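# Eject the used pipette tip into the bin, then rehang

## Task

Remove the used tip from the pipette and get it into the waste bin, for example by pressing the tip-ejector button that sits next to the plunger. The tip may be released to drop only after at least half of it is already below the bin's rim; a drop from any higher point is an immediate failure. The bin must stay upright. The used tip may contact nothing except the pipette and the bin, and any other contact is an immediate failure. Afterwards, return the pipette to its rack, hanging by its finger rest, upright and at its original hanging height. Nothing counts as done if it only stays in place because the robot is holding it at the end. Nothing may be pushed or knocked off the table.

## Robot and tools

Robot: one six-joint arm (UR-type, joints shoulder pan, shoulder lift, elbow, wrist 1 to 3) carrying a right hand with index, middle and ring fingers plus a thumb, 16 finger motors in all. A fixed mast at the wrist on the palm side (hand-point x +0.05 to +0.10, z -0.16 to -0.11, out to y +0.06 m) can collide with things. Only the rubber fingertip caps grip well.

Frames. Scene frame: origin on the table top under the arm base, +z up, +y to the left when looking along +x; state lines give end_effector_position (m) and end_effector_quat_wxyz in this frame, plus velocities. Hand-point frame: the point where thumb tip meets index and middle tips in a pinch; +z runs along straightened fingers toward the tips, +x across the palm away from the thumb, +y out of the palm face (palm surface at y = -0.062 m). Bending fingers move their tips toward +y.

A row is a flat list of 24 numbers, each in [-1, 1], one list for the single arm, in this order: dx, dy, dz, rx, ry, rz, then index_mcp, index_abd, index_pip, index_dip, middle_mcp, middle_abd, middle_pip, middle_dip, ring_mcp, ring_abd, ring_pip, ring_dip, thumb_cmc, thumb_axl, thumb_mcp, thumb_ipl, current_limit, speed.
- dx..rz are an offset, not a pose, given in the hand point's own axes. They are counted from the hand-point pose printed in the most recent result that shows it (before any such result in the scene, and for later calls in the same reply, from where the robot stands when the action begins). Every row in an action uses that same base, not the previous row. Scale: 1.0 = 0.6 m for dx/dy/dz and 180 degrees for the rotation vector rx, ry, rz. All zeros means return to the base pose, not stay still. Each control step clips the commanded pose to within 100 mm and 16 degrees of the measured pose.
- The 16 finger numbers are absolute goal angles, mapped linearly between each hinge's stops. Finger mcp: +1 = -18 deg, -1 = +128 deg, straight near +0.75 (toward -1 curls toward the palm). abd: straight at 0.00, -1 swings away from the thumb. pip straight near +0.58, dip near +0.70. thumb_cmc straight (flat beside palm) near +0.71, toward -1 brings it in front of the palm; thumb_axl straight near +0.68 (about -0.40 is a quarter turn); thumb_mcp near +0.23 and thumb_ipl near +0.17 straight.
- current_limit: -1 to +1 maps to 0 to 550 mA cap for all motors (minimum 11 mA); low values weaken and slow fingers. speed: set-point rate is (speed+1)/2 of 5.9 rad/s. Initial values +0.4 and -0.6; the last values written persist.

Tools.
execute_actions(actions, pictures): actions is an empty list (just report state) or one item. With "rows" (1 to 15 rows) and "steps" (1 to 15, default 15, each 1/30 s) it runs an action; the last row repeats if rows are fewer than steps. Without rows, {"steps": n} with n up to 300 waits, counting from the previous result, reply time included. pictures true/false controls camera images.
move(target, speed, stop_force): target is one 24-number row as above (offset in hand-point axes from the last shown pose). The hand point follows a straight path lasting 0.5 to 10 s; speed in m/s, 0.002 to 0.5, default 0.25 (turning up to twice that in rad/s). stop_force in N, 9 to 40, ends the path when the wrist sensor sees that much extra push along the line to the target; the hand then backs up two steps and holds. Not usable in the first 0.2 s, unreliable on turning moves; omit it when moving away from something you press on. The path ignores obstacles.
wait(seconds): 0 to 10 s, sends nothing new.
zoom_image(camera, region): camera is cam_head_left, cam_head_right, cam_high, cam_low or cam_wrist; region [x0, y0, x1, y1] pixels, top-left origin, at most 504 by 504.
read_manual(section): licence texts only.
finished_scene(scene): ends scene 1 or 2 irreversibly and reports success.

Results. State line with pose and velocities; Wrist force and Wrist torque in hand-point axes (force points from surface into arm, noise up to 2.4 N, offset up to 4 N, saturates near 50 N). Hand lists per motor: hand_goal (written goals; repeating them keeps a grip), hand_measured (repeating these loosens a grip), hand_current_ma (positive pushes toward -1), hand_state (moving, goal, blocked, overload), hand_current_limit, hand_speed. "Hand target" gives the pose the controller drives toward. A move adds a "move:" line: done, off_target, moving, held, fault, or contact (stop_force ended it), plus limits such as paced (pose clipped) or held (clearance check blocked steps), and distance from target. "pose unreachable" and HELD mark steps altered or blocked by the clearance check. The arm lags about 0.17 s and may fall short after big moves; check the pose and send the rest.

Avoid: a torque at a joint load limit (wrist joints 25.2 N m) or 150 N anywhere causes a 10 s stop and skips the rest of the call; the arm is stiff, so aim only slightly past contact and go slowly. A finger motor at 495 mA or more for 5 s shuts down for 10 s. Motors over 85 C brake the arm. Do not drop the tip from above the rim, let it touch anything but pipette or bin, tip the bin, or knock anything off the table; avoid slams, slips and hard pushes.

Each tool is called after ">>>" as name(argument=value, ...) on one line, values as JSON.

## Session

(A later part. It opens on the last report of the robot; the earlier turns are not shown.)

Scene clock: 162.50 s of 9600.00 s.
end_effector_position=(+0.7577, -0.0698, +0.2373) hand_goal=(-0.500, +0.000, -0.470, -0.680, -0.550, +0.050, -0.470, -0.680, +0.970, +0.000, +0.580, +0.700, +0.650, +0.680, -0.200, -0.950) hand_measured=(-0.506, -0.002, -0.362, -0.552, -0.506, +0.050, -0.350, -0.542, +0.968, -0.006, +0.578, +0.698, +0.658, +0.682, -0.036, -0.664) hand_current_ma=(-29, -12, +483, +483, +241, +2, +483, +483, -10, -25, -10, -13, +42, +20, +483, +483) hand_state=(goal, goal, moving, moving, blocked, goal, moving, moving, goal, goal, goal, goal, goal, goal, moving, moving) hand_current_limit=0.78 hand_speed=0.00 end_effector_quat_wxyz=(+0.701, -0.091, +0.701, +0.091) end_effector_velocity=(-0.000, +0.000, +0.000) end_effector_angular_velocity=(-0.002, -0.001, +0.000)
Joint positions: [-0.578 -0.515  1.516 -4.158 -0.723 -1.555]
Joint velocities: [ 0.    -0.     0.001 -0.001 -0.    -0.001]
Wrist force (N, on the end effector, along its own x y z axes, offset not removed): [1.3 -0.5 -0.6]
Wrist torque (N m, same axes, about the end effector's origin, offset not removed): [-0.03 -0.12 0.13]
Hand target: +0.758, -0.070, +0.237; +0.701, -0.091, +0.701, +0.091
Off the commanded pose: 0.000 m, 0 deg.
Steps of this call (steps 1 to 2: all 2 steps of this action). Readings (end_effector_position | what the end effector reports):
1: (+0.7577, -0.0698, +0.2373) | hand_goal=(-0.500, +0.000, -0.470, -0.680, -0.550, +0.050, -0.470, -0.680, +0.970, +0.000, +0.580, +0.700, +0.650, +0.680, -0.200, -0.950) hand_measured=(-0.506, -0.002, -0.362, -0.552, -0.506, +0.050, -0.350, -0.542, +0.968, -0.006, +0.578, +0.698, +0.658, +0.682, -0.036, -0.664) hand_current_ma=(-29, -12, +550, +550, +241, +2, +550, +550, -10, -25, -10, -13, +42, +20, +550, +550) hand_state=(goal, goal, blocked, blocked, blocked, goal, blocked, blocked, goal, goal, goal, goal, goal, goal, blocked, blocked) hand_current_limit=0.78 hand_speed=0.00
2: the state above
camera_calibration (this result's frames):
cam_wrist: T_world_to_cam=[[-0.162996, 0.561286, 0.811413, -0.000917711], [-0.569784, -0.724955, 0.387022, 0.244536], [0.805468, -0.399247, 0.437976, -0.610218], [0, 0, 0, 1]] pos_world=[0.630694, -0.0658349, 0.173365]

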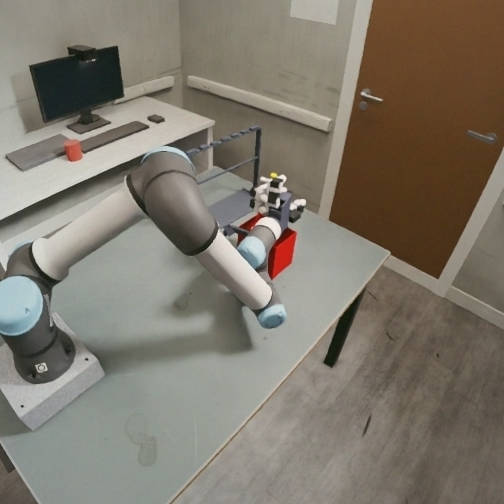

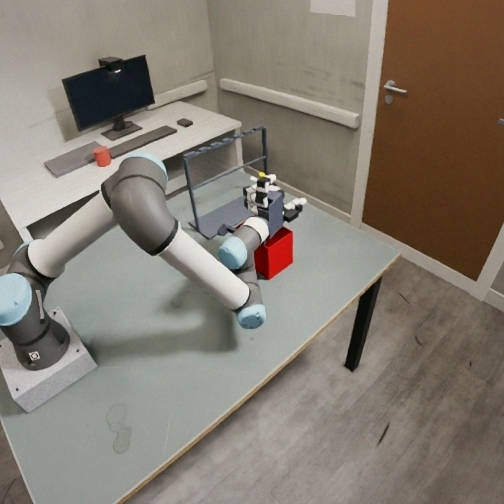

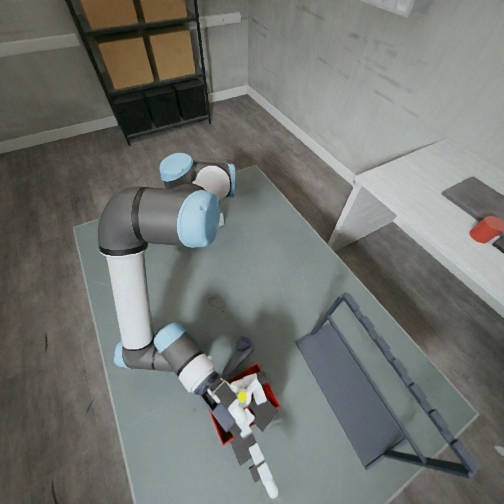

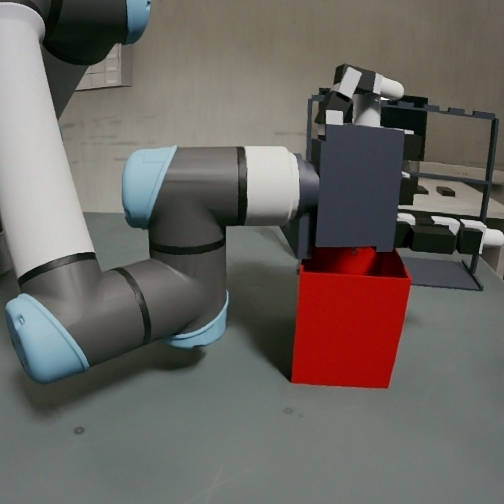

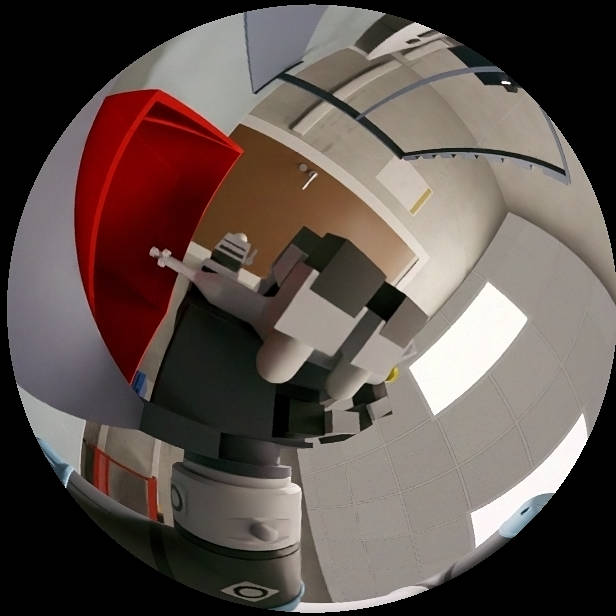

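>>> move(target=[-0.092,0,0,0,0,0,-0.5,0,-0.47,-0.68,-0.52,0.05,-0.47,-0.68,0.97,0,0.58,0.7,0.68,0.68,0.4,-0.3,0.75,-0.6], speed=0.08)

>>> move(target=[0.057,0.316,0.063,0,0,0,-0.5,0,-0.47,-0.68,-0.52,0.05,-0.47,-0.68,0.97,0,0.58,0.7,0.68,0.68,0.4,-0.3,0.75,-0.6], speed=0.15)

>>> move(target=[0,0.0967,0.0255,0,0,0,-0.5,0,-0.47,-0.68,-0.52,0.05,-0.47,-0.68,0.97,0,0.58,0.7,0.68,0.68,0.4,-0.3,0.75,-0.6], speed=0.04)

>>> zoom_image(camera="cam_high", region=[280, 260, 420, 400])

>>> zoom_image(camera="cam_low", region=[260, 40, 460, 240])

Scene clock: 168.57 s of 9600.00 s.
end_effector_position=(+0.7578, -0.0699, +0.2923) hand_goal=(-0.500, +0.000, -0.470, -0.680, -0.520, +0.050, -0.470, -0.680, +0.970, +0.000, +0.580, +0.700, +0.680, +0.680, +0.400, -0.300) hand_measured=(-0.504, -0.004, -0.362, -0.552, -0.502, +0.050, -0.350, -0.542, +0.968, -0.006, +0.578, +0.698, +0.680, +0.682, +0.398, -0.304) hand_current_ma=(-19, -17, +481, +481, +97, +2, +481, +481, -10, -25, -10, -13, +4, +8, -12, -26) hand_state=(goal, goal, blocked, blocked, goal, goal, blocked, blocked, goal, goal, goal, goal, goal, goal, goal, goal) hand_current_limit=0.75 hand_speed=-0.60 end_effector_quat_wxyz=(+0.701, -0.091, +0.701, +0.091) end_effector_velocity=(-0.000, +0.000, +0.002) end_effector_angular_velocity=(-0.000, -0.000, +0.000)
Joint positions: [-0.579 -0.622  1.547 -4.083 -0.722 -1.555]
Joint velocities: [-0.    -0.005  0.001  0.003  0.    -0.   ]
Wrist force (N, on the end effector, along its own x y z axes, offset not removed): [0.6 -1.9 -1.5]
Wrist torque (N m, same axes, about the end effector's origin, offset not removed): [-0.22 -0.10 -0.14]
Hand target: +0.758, -0.070, +0.293; +0.701, -0.091, +0.701, +0.091
Off the commanded pose: 0.000 m, 0 deg.
After step 110, 1.27 s passed at rest.
move: done
camera_calibration (this result's frames):
cam_wrist: T_world_to_cam=[[-0.163028, 0.56125, 0.811431, -0.0454016], [-0.569795, -0.724974, 0.38697, 0.223238], [0.805454, -0.399263, 0.437988, -0.634417], [0, 0, 0, 1]] pos_world=[0.630791, -0.0659759, 0.228321]

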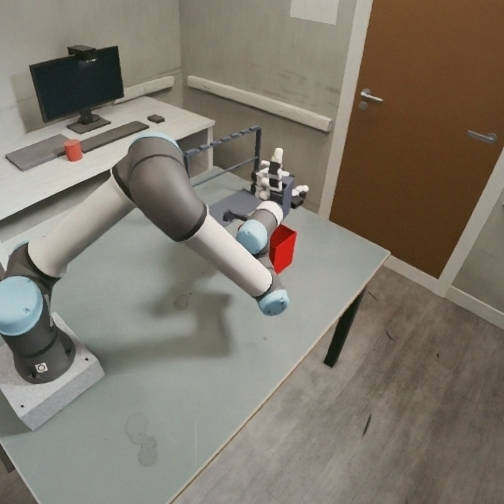

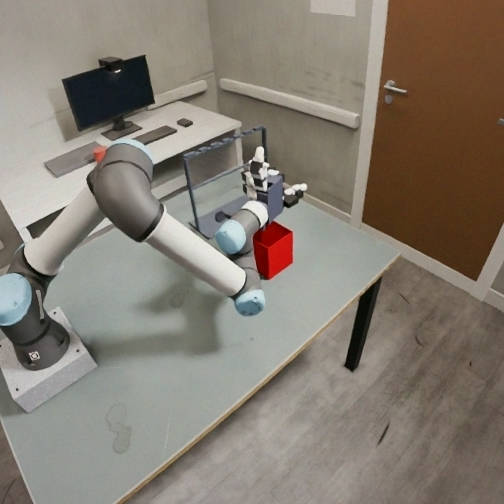

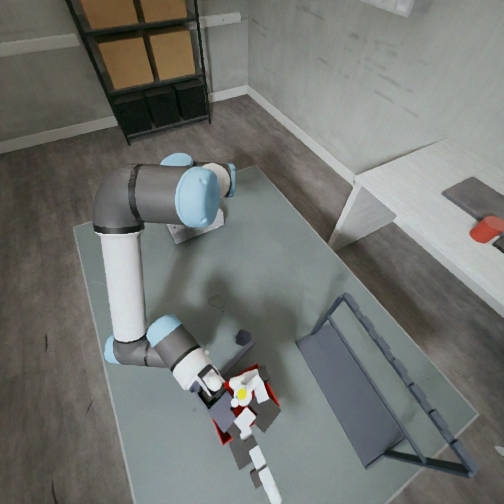

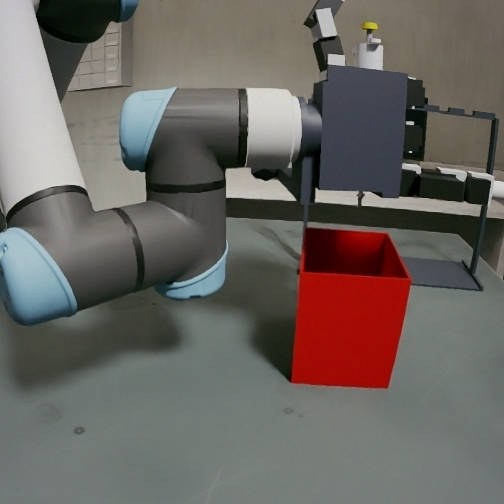

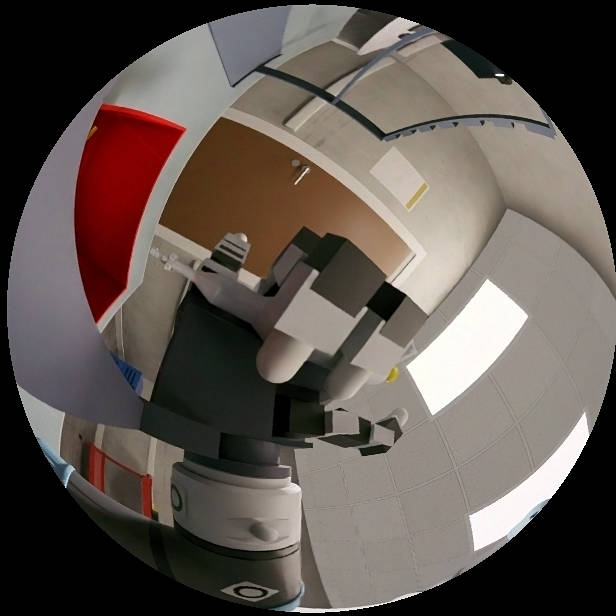

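Scene clock: 170.43 s of 9600.00 s.
end_effector_position=(+0.7455, +0.1230, +0.2586) hand_goal=(-0.500, +0.000, -0.470, -0.680, -0.520, +0.050, -0.470, -0.680, +0.970, +0.000, +0.580, +0.700, +0.680, +0.680, +0.400, -0.300) hand_measured=(-0.504, -0.004, -0.362, -0.552, -0.502, +0.050, -0.350, -0.542, +0.968, -0.006, +0.578, +0.698, +0.680, +0.682, +0.398, -0.304) hand_current_ma=(-19, -17, +481, +481, +97, +2, +481, +481, -8, -25, -10, -13, +4, +8, -12, -26) hand_state=(goal, goal, blocked, blocked, goal, goal, blocked, blocked, goal, goal, goal, goal, goal, goal, goal, goal) hand_current_limit=0.75 hand_speed=-0.60 end_effector_quat_wxyz=(+0.701, -0.091, +0.701, +0.091) end_effector_velocity=(+0.001, +0.002, +0.000) end_effector_angular_velocity=(-0.001, -0.002, -0.000)
Joint positions: [-0.271 -0.624  1.707 -4.237 -1.03  -1.56 ]
Joint velocities: [ 0.005  0.001 -0.003 -0.001 -0.005  0.   ]
Wrist force (N, on the end effector, along its own x y z axes, offset not removed): [-2.0 -3.0 -1.2]
Wrist torque (N m, same axes, about the end effector's origin, offset not removed): [-0.45 0.28 -0.37]
Hand target: +0.746, +0.123, +0.259; +0.701, -0.091, +0.701, +0.091
Off the commanded pose: 0.001 m, 0 deg.
move: done
camera_calibration (this result's frames):
cam_wrist: T_world_to_cam=[[-0.163037, 0.560836, 0.811716, -0.128366], [-0.569763, -0.72519, 0.386613, 0.369173], [0.805475, -0.399453, 0.437776, -0.532744], [0, 0, 0, 1]] pos_world=[0.618524, 0.126906, 0.194692]

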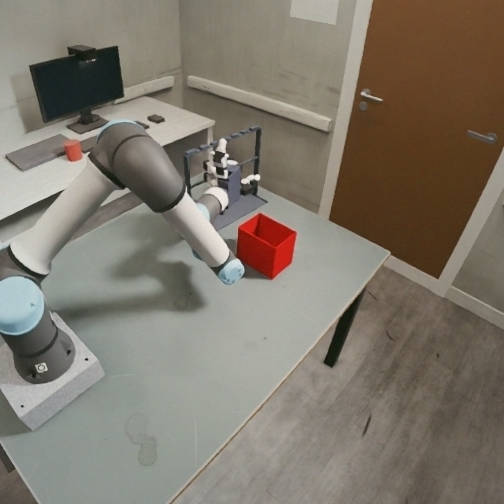

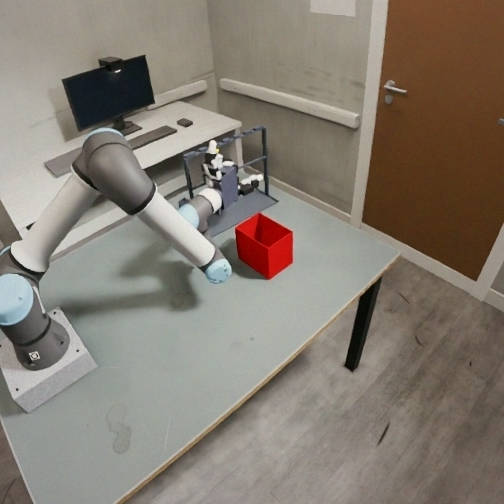

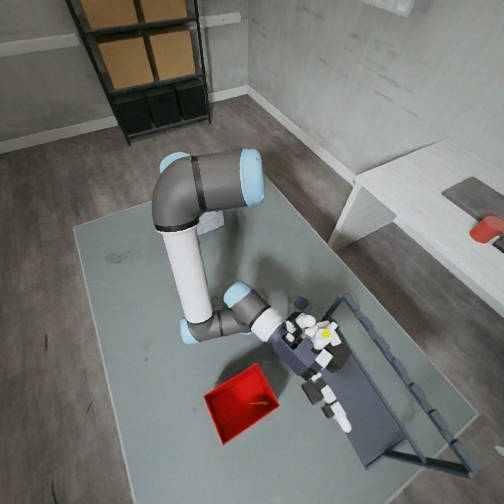

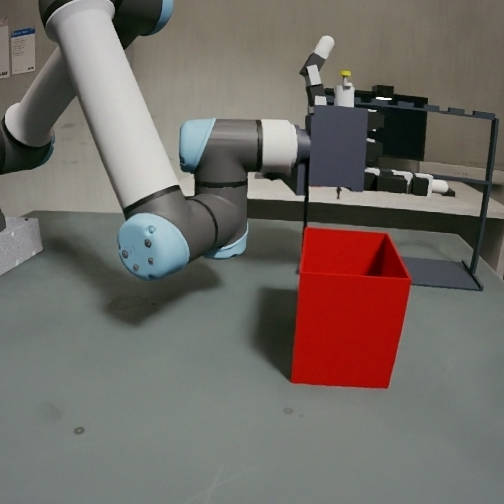

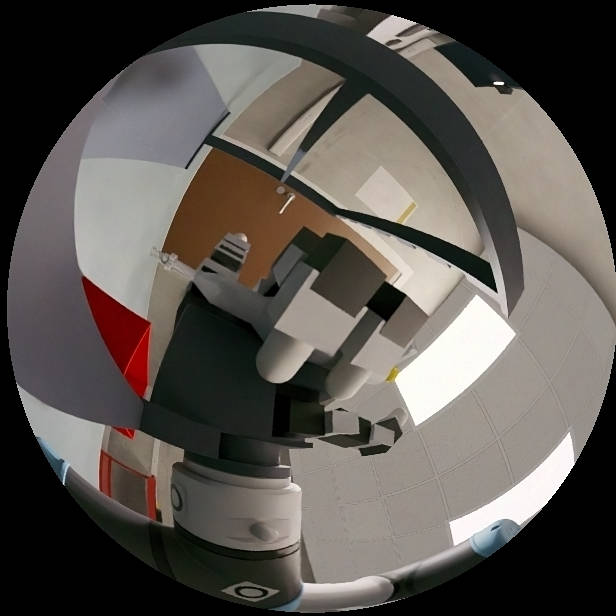

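Scene clock: 172.30 s of 9600.00 s.
end_effector_position=(+0.7454, +0.1827, +0.2588) hand_goal=(-0.500, +0.000, -0.470, -0.680, -0.520, +0.050, -0.470, -0.680, +0.970, +0.000, +0.580, +0.700, +0.680, +0.680, +0.400, -0.300) hand_measured=(-0.504, -0.004, -0.362, -0.552, -0.502, +0.050, -0.350, -0.542, +0.968, -0.006, +0.578, +0.698, +0.680, +0.682, +0.398, -0.304) hand_current_ma=(-19, -17, +481, +481, +97, +2, +481, +481, -8, -25, -10, -13, +4, +8, -12, -26) hand_state=(goal, goal, blocked, blocked, goal, goal, blocked, blocked, goal, goal, goal, goal, goal, goal, goal, goal) hand_current_limit=0.75 hand_speed=-0.60 end_effector_quat_wxyz=(+0.701, -0.091, +0.701, +0.091) end_effector_velocity=(+0.000, +0.002, -0.000) end_effector_angular_velocity=(+0.001, +0.000, -0.001)
Joint positions: [-0.161 -0.624  1.704 -4.233 -1.14  -1.561]
Joint velocities: [ 0.004  0.001 -0.001  0.    -0.005  0.   ]
Wrist force (N, on the end effector, along its own x y z axes, offset not removed): [-0.7 -2.4 1.2]
Wrist torque (N m, same axes, about the end effector's origin, offset not removed): [-0.51 0.13 -0.21]
Hand target: +0.745, +0.183, +0.259; +0.701, -0.091, +0.701, +0.091
Off the commanded pose: 0.000 m, 0 deg.
move: done
camera_calibration (this result's frames):
cam_wrist: T_world_to_cam=[[-0.16309, 0.560684, 0.81181, -0.162033], [-0.569774, -0.725269, 0.386448, 0.412418], [0.805456, -0.399522, 0.437747, -0.508824], [0, 0, 0, 1]] pos_world=[0.618394, 0.186677, 0.194898]

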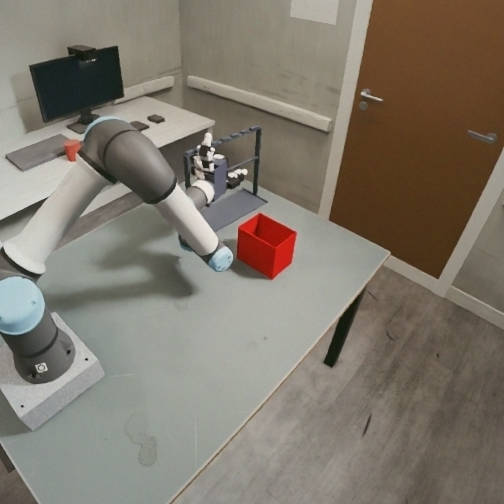

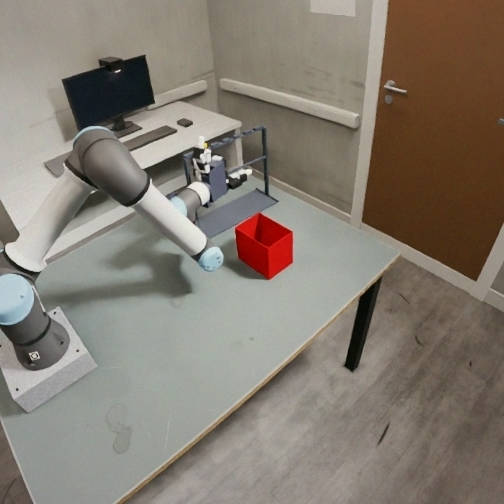

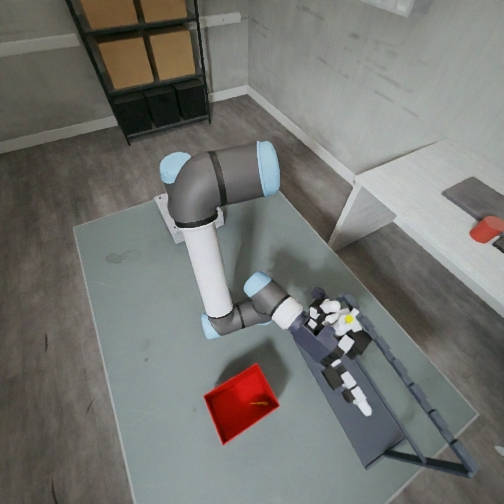

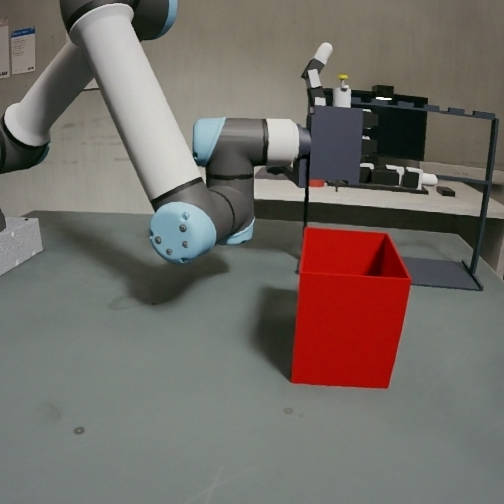

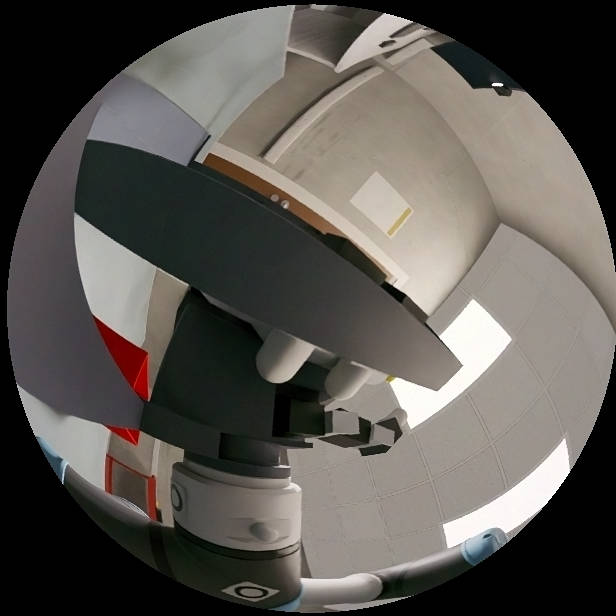

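Region (280, 260, 420, 400) of cam_high's 504x504 image, scaled by 3.600, with more detail than that image has.

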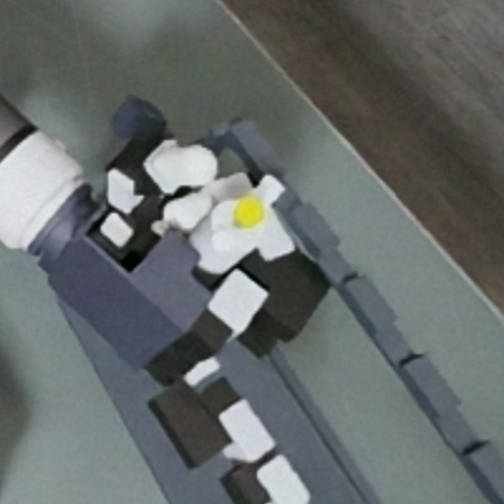

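Region (260, 40, 460, 240) of cam_low's 504x504 image, scaled by 2.520, with more detail than that image has.

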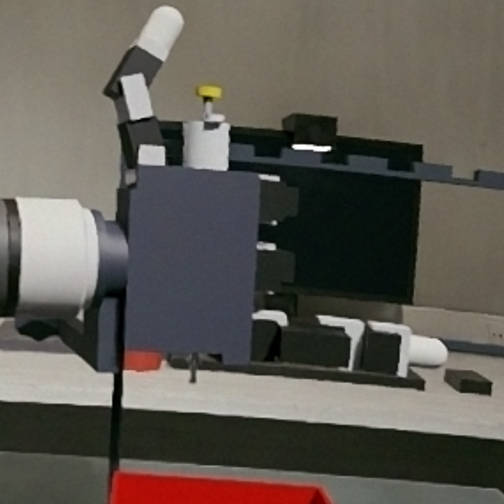

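>>> move(target=[0,0.029,0.023,0.039,0,0,-0.5,0,-0.47,-0.68,-0.52,0.05,-0.47,-0.68,0.97,0,0.58,0.7,0.68,0.68,0.4,-0.3,0.75,-0.6], speed=0.02)

>>> move(target=[0.012,0,0,0,0,0,-0.5,0,-0.47,-0.68,-0.52,0.05,-0.47,-0.68,0.97,0,0.58,0.7,0.68,0.68,0.4,-0.3,0.75,-0.6], speed=0.01)

>>> zoom_image(camera="cam_high", region=[315, 285, 395, 365])

>>> zoom_image(camera="cam_low", region=[300, 60, 400, 160])

Scene clock: 179.73 s of 9600.00 s.
end_effector_position=(+0.7541, +0.2029, +0.2590) hand_goal=(-0.500, +0.000, -0.470, -0.680, -0.520, +0.050, -0.470, -0.680, +0.970, +0.000, +0.580, +0.700, +0.680, +0.680, +0.400, -0.300) hand_measured=(-0.504, -0.004, -0.362, -0.552, -0.504, +0.050, -0.350, -0.542, +0.968, -0.006, +0.578, +0.698, +0.680, +0.682, +0.398, -0.304) hand_current_ma=(-19, -19, +481, +481, +91, +2, +481, +481, -8, -25, -10, -13, +4, +8, -12, -26) hand_state=(goal, goal, blocked, blocked, goal, goal, blocked, blocked, goal, goal, goal, goal, goal, goal, goal, goal) hand_current_limit=0.75 hand_speed=-0.60 end_effector_quat_wxyz=(+0.705, -0.048, +0.705, +0.049) end_effector_velocity=(+0.001, +0.001, +0.001) end_effector_angular_velocity=(-0.001, -0.002, -0.010)
Joint positions: [-0.077 -0.626  1.709 -4.235 -1.346 -1.562]
Joint velocities: [ 0.006 -0.    -0.001 -0.    -0.016 -0.001]
Wrist force (N, on the end effector, along its own x y z axes, offset not removed): [-0.1 0.0 -1.7]
Wrist torque (N m, same axes, about the end effector's origin, offset not removed): [0.11 -0.09 -0.03]
Hand target: +0.754, +0.203, +0.259; +0.705, -0.048, +0.705, +0.048
Off the commanded pose: 0.000 m, 0 deg.
After step 90, 1.13 s passed at rest.
move: done
camera_calibration (this result's frames):
cam_wrist: T_world_to_cam=[[-0.0937746, 0.576227, 0.811892, -0.227525], [-0.653428, -0.650891, 0.386487, 0.479973], [0.751158, -0.494271, 0.43756, -0.447658], [0, 0, 0, 1]] pos_world=[0.628553, 0.222251, 0.1951]

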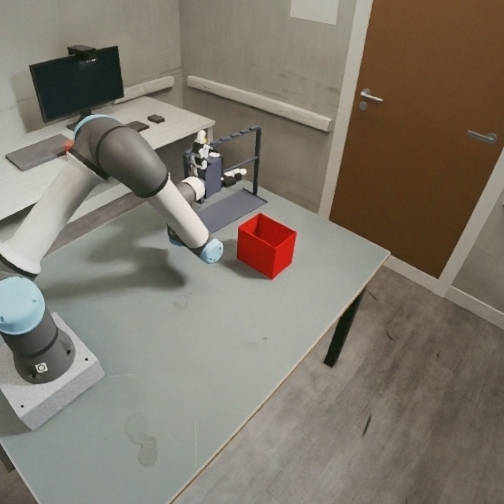

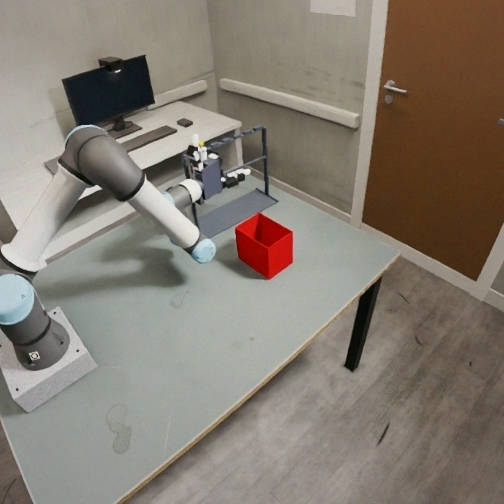

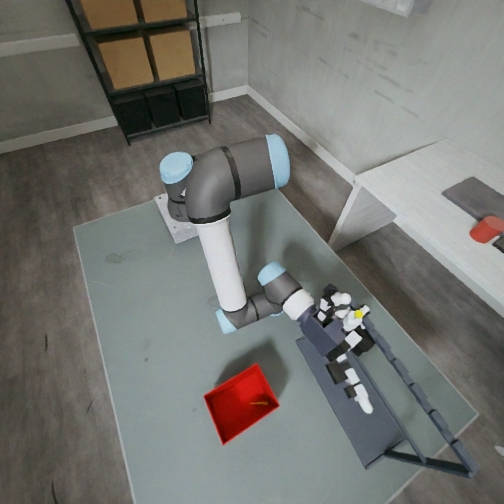

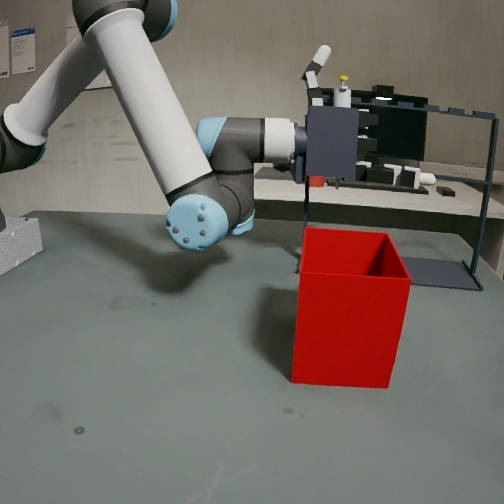

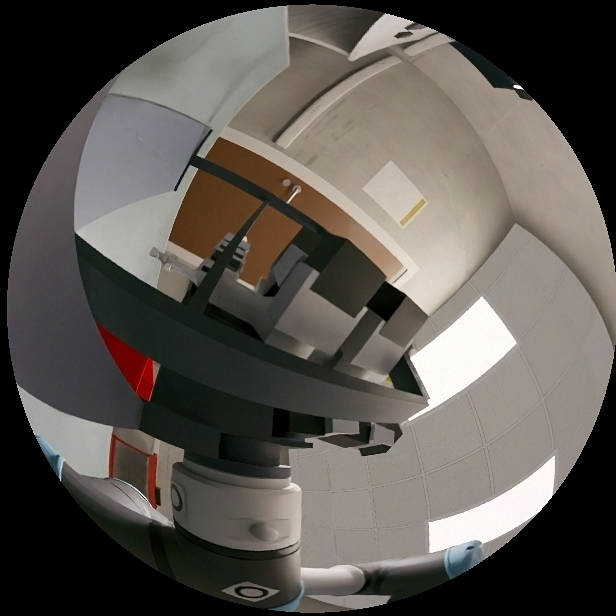

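Scene clock: 180.67 s of 9600.00 s.
end_effector_position=(+0.7541, +0.2029, +0.2520) hand_goal=(-0.500, +0.000, -0.470, -0.680, -0.520, +0.050, -0.470, -0.680, +0.970, +0.000, +0.580, +0.700, +0.680, +0.680, +0.400, -0.300) hand_measured=(-0.504, -0.004, -0.362, -0.552, -0.504, +0.050, -0.350, -0.542, +0.968, -0.006, +0.578, +0.698, +0.680, +0.682, +0.398, -0.304) hand_current_ma=(-20, -24, +481, +481, +86, +2, +481, +481, -8, -25, -10, -13, +4, +8, -12, -26) hand_state=(goal, goal, blocked, blocked, goal, goal, blocked, blocked, goal, goal, goal, goal, goal, goal, goal, goal) hand_current_limit=0.75 hand_speed=-0.60 end_effector_quat_wxyz=(+0.705, -0.048, +0.705, +0.049) end_effector_velocity=(-0.000, -0.000, -0.002) end_effector_angular_velocity=(+0.000, -0.002, -0.000)
Joint positions: [-0.077 -0.612  1.705 -4.245 -1.346 -1.562]
Joint velocities: [-0.     0.005 -0.001 -0.005  0.     0.   ]
Wrist force (N, on the end effector, along its own x y z axes, offset not removed): [-0.5 -2.4 -1.5]
Wrist torque (N m, same axes, about the end effector's origin, offset not removed): [-0.25 0.06 -0.09]
Hand target: +0.754, +0.203, +0.252; +0.705, -0.048, +0.705, +0.049
Off the commanded pose: 0.000 m, 0 deg.
move: done
camera_calibration (this result's frames):
cam_wrist: T_world_to_cam=[[-0.0937888, 0.576228, 0.81189, -0.221872], [-0.653394, -0.650918, 0.386501, 0.482646], [0.751186, -0.494234, 0.437553, -0.444608], [0, 0, 0, 1]] pos_world=[0.628532, 0.222271, 0.188133]

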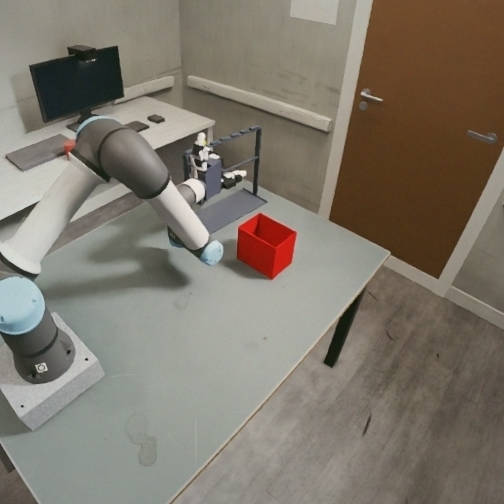

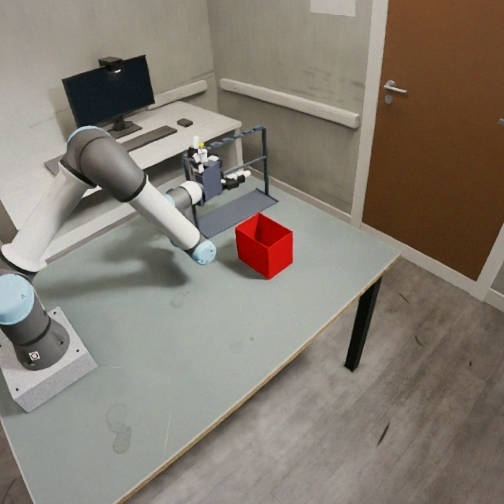

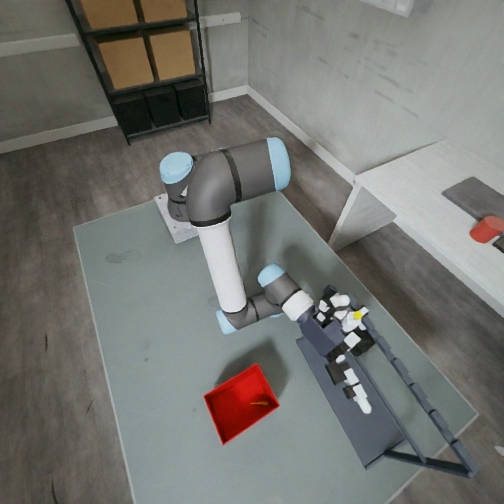

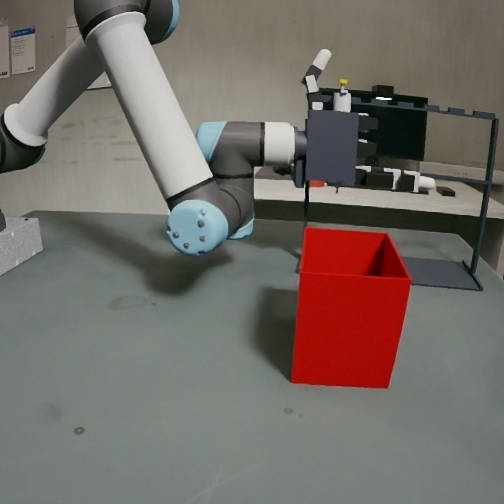

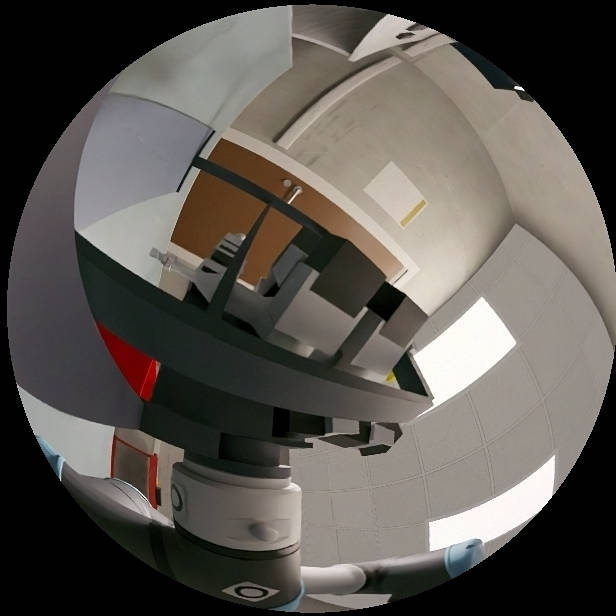

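Region (315, 285, 395, 365) of cam_high's 504x504 image, scaled by 6.300, with more detail than that image has.

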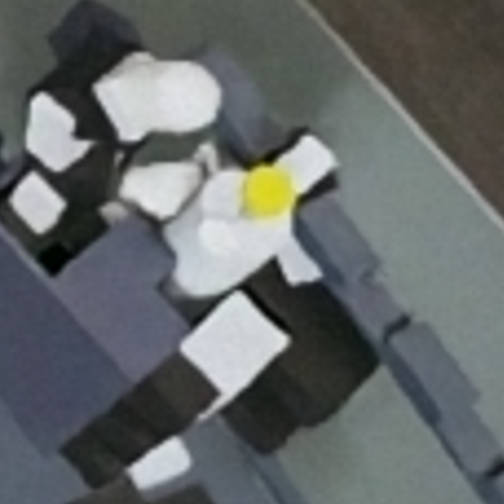

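Region (300, 60, 400, 160) of cam_low's 504x504 image, scaled by 5.040, with more detail than that image has.

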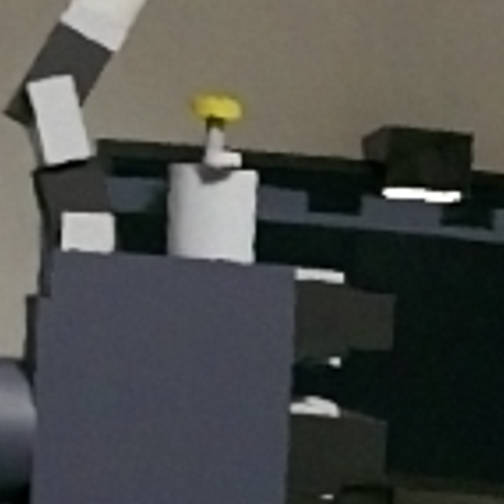

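>>> move(target=[0.012,0,0,0,0,0,-0.5,0,-0.47,-0.68,-0.52,0.05,-0.47,-0.68,0.97,0,0.58,0.7,0.68,0.68,0.4,-0.3,0.75,-0.6], speed=0.01)

>>> move(target=[0,0,0,0,0,0,-0.14,0,-0.15,-0.03,-0.14,0,-0.15,-0.03,0.97,0,0.58,0.7,0.68,0.68,0.56,-0.8,0.75,-0.8])

>>> zoom_image(camera="cam_high", region=[295,265,415,385])

Scene clock: 194.67 s of 9600.00 s.
end_effector_position=(+0.7541, +0.2030, +0.2451) hand_goal=(-0.500, +0.000, -0.470, -0.680, -0.520, +0.050, -0.470, -0.680, +0.970, +0.000, +0.580, +0.700, +0.680, +0.680, +0.400, -0.300) hand_measured=(-0.504, -0.004, -0.362, -0.552, -0.504, +0.050, -0.350, -0.542, +0.968, -0.006, +0.578, +0.698, +0.680, +0.682, +0.398, -0.304) hand_current_ma=(-20, -24, +481, +481, +86, +2, +481, +481, -8, -25, -10, -13, +4, +8, -12, -26) hand_state=(goal, goal, blocked, blocked, goal, goal, blocked, blocked, goal, goal, goal, goal, goal, goal, goal, goal) hand_current_limit=0.75 hand_speed=-0.60 end_effector_quat_wxyz=(+0.705, -0.048, +0.705, +0.049) end_effector_velocity=(-0.000, -0.001, -0.001) end_effector_angular_velocity=(-0.000, -0.002, -0.001)
Joint positions: [-0.077 -0.597  1.7   -4.255 -1.346 -1.562]
Joint velocities: [-0.001  0.004 -0.002 -0.005 -0.001 -0.   ]
Wrist force (N, on the end effector, along its own x y z axes, offset not removed): [-0.3 1.7 -0.7]
Wrist torque (N m, same axes, about the end effector's origin, offset not removed): [0.05 0.05 -0.04]
Hand target: +0.754, +0.203, +0.245; +0.705, -0.048, +0.705, +0.049
Off the commanded pose: 0.000 m, 0 deg.
After step 90, 10.07 s passed at rest.
move: done
camera_calibration (this result's frames):
cam_wrist: T_world_to_cam=[[-0.0937782, 0.576227, 0.811892, -0.216229], [-0.653392, -0.650916, 0.386506, 0.485339], [0.751188, -0.494238, 0.437544, -0.441537], [0, 0, 0, 1]] pos_world=[0.628517, 0.222287, 0.18116]

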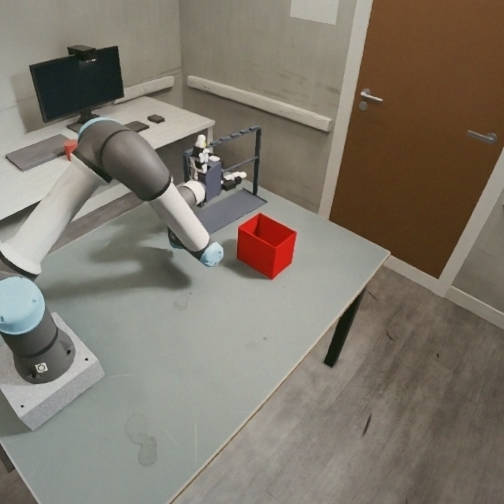

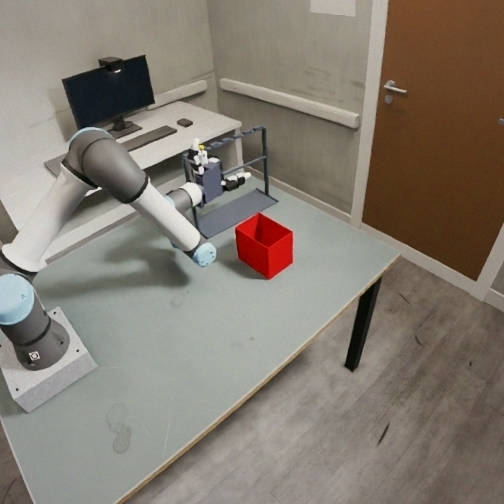

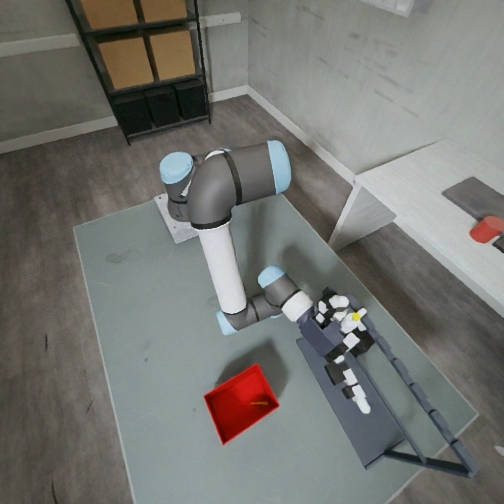

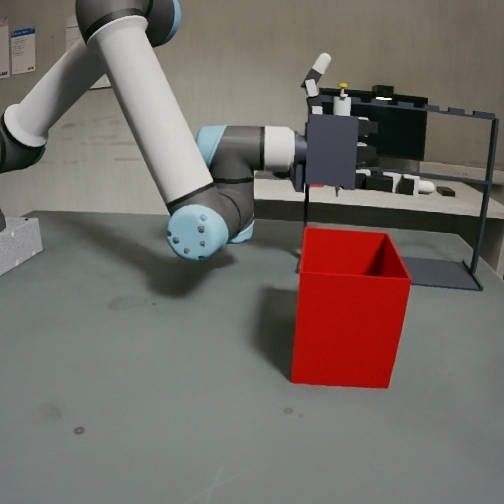

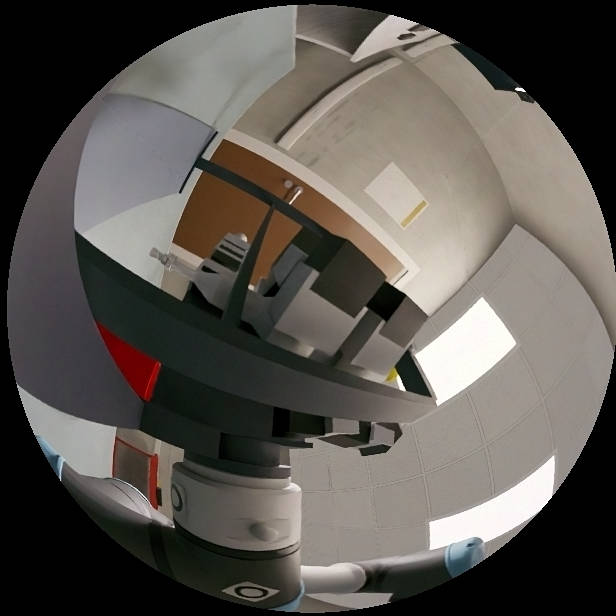

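Scene clock: 196.30 s of 9600.00 s.
end_effector_position=(+0.7541, +0.2030, +0.2451) hand_goal=(-0.140, +0.000, -0.150, -0.030, -0.140, +0.000, -0.150, -0.030, +0.970, +0.000, +0.580, +0.700, +0.680, +0.680, +0.560, -0.800) hand_measured=(-0.142, -0.006, -0.152, -0.032, -0.142, -0.002, -0.152, -0.032, +0.968, -0.006, +0.578, +0.698, +0.680, +0.682, +0.560, -0.800) hand_current_ma=(-13, -29, -13, -14, -13, -5, -13, -14, -8, -25, -10, -13, +4, +8, -6, +5) hand_state=(goal, goal, goal, goal, goal, goal, goal, goal, goal, goal, goal, goal, goal, goal, goal, goal) hand_current_limit=0.75 hand_speed=-0.80 end_effector_quat_wxyz=(+0.706, -0.048, +0.705, +0.049) end_effector_velocity=(-0.000, +0.000, +0.000) end_effector_angular_velocity=(+0.000, -0.001, +0.000)
Joint positions: [-0.077 -0.597  1.7   -4.255 -1.346 -1.562]
Joint velocities: [ 0.    -0.    -0.    -0.001  0.     0.   ]
Wrist force (N, on the end effector, along its own x y z axes, offset not removed): [-1.4 -0.2 -3.2]
Wrist torque (N m, same axes, about the end effector's origin, offset not removed): [0.15 0.16 -0.21]
Hand target: +0.754, +0.203, +0.245; +0.705, -0.048, +0.705, +0.049
Off the commanded pose: 0.000 m, 0 deg.
move: done
camera_calibration (this result's frames):
cam_wrist: T_world_to_cam=[[-0.0938126, 0.576232, 0.811884, -0.216216], [-0.653424, -0.650903, 0.386474, 0.485368], [0.751157, -0.494249, 0.437587, -0.441543], [0, 0, 0, 1]] pos_world=[0.628535, 0.222286, 0.181174]

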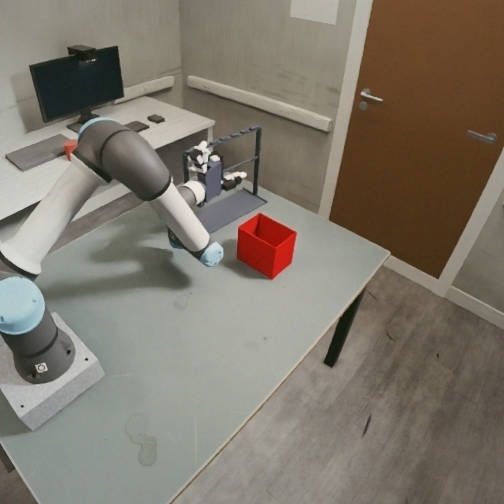

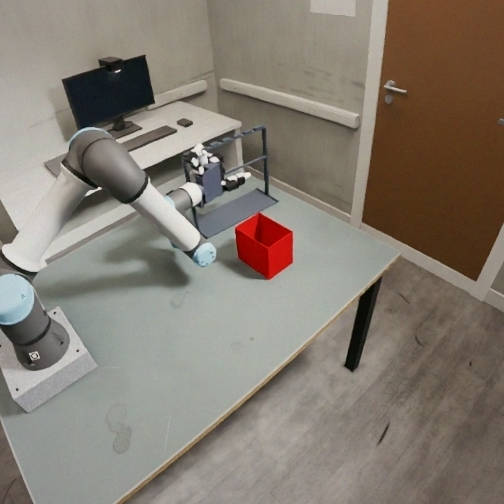

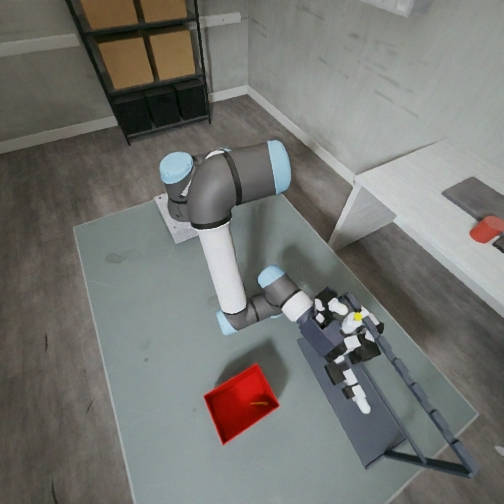

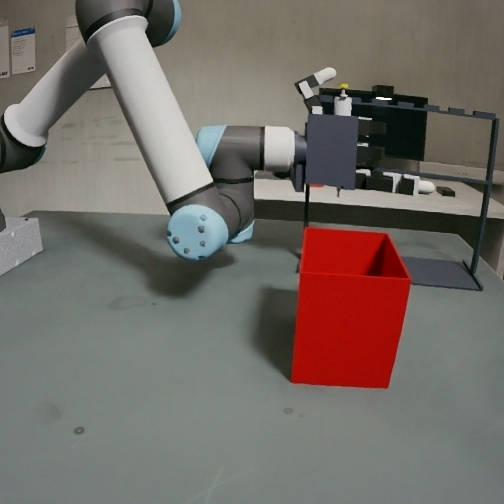

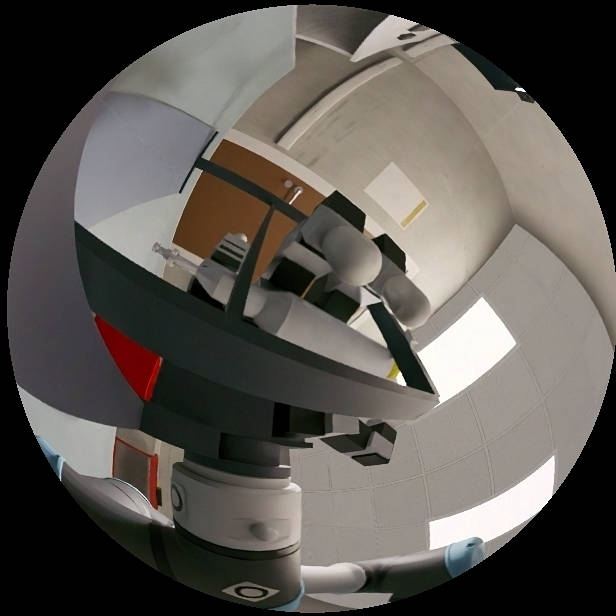

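Region (295, 265, 415, 385) of cam_high's 504x504 image, scaled by 4.200, with more detail than that image has.

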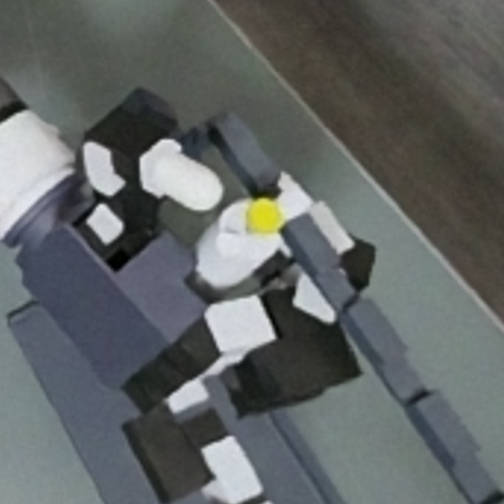

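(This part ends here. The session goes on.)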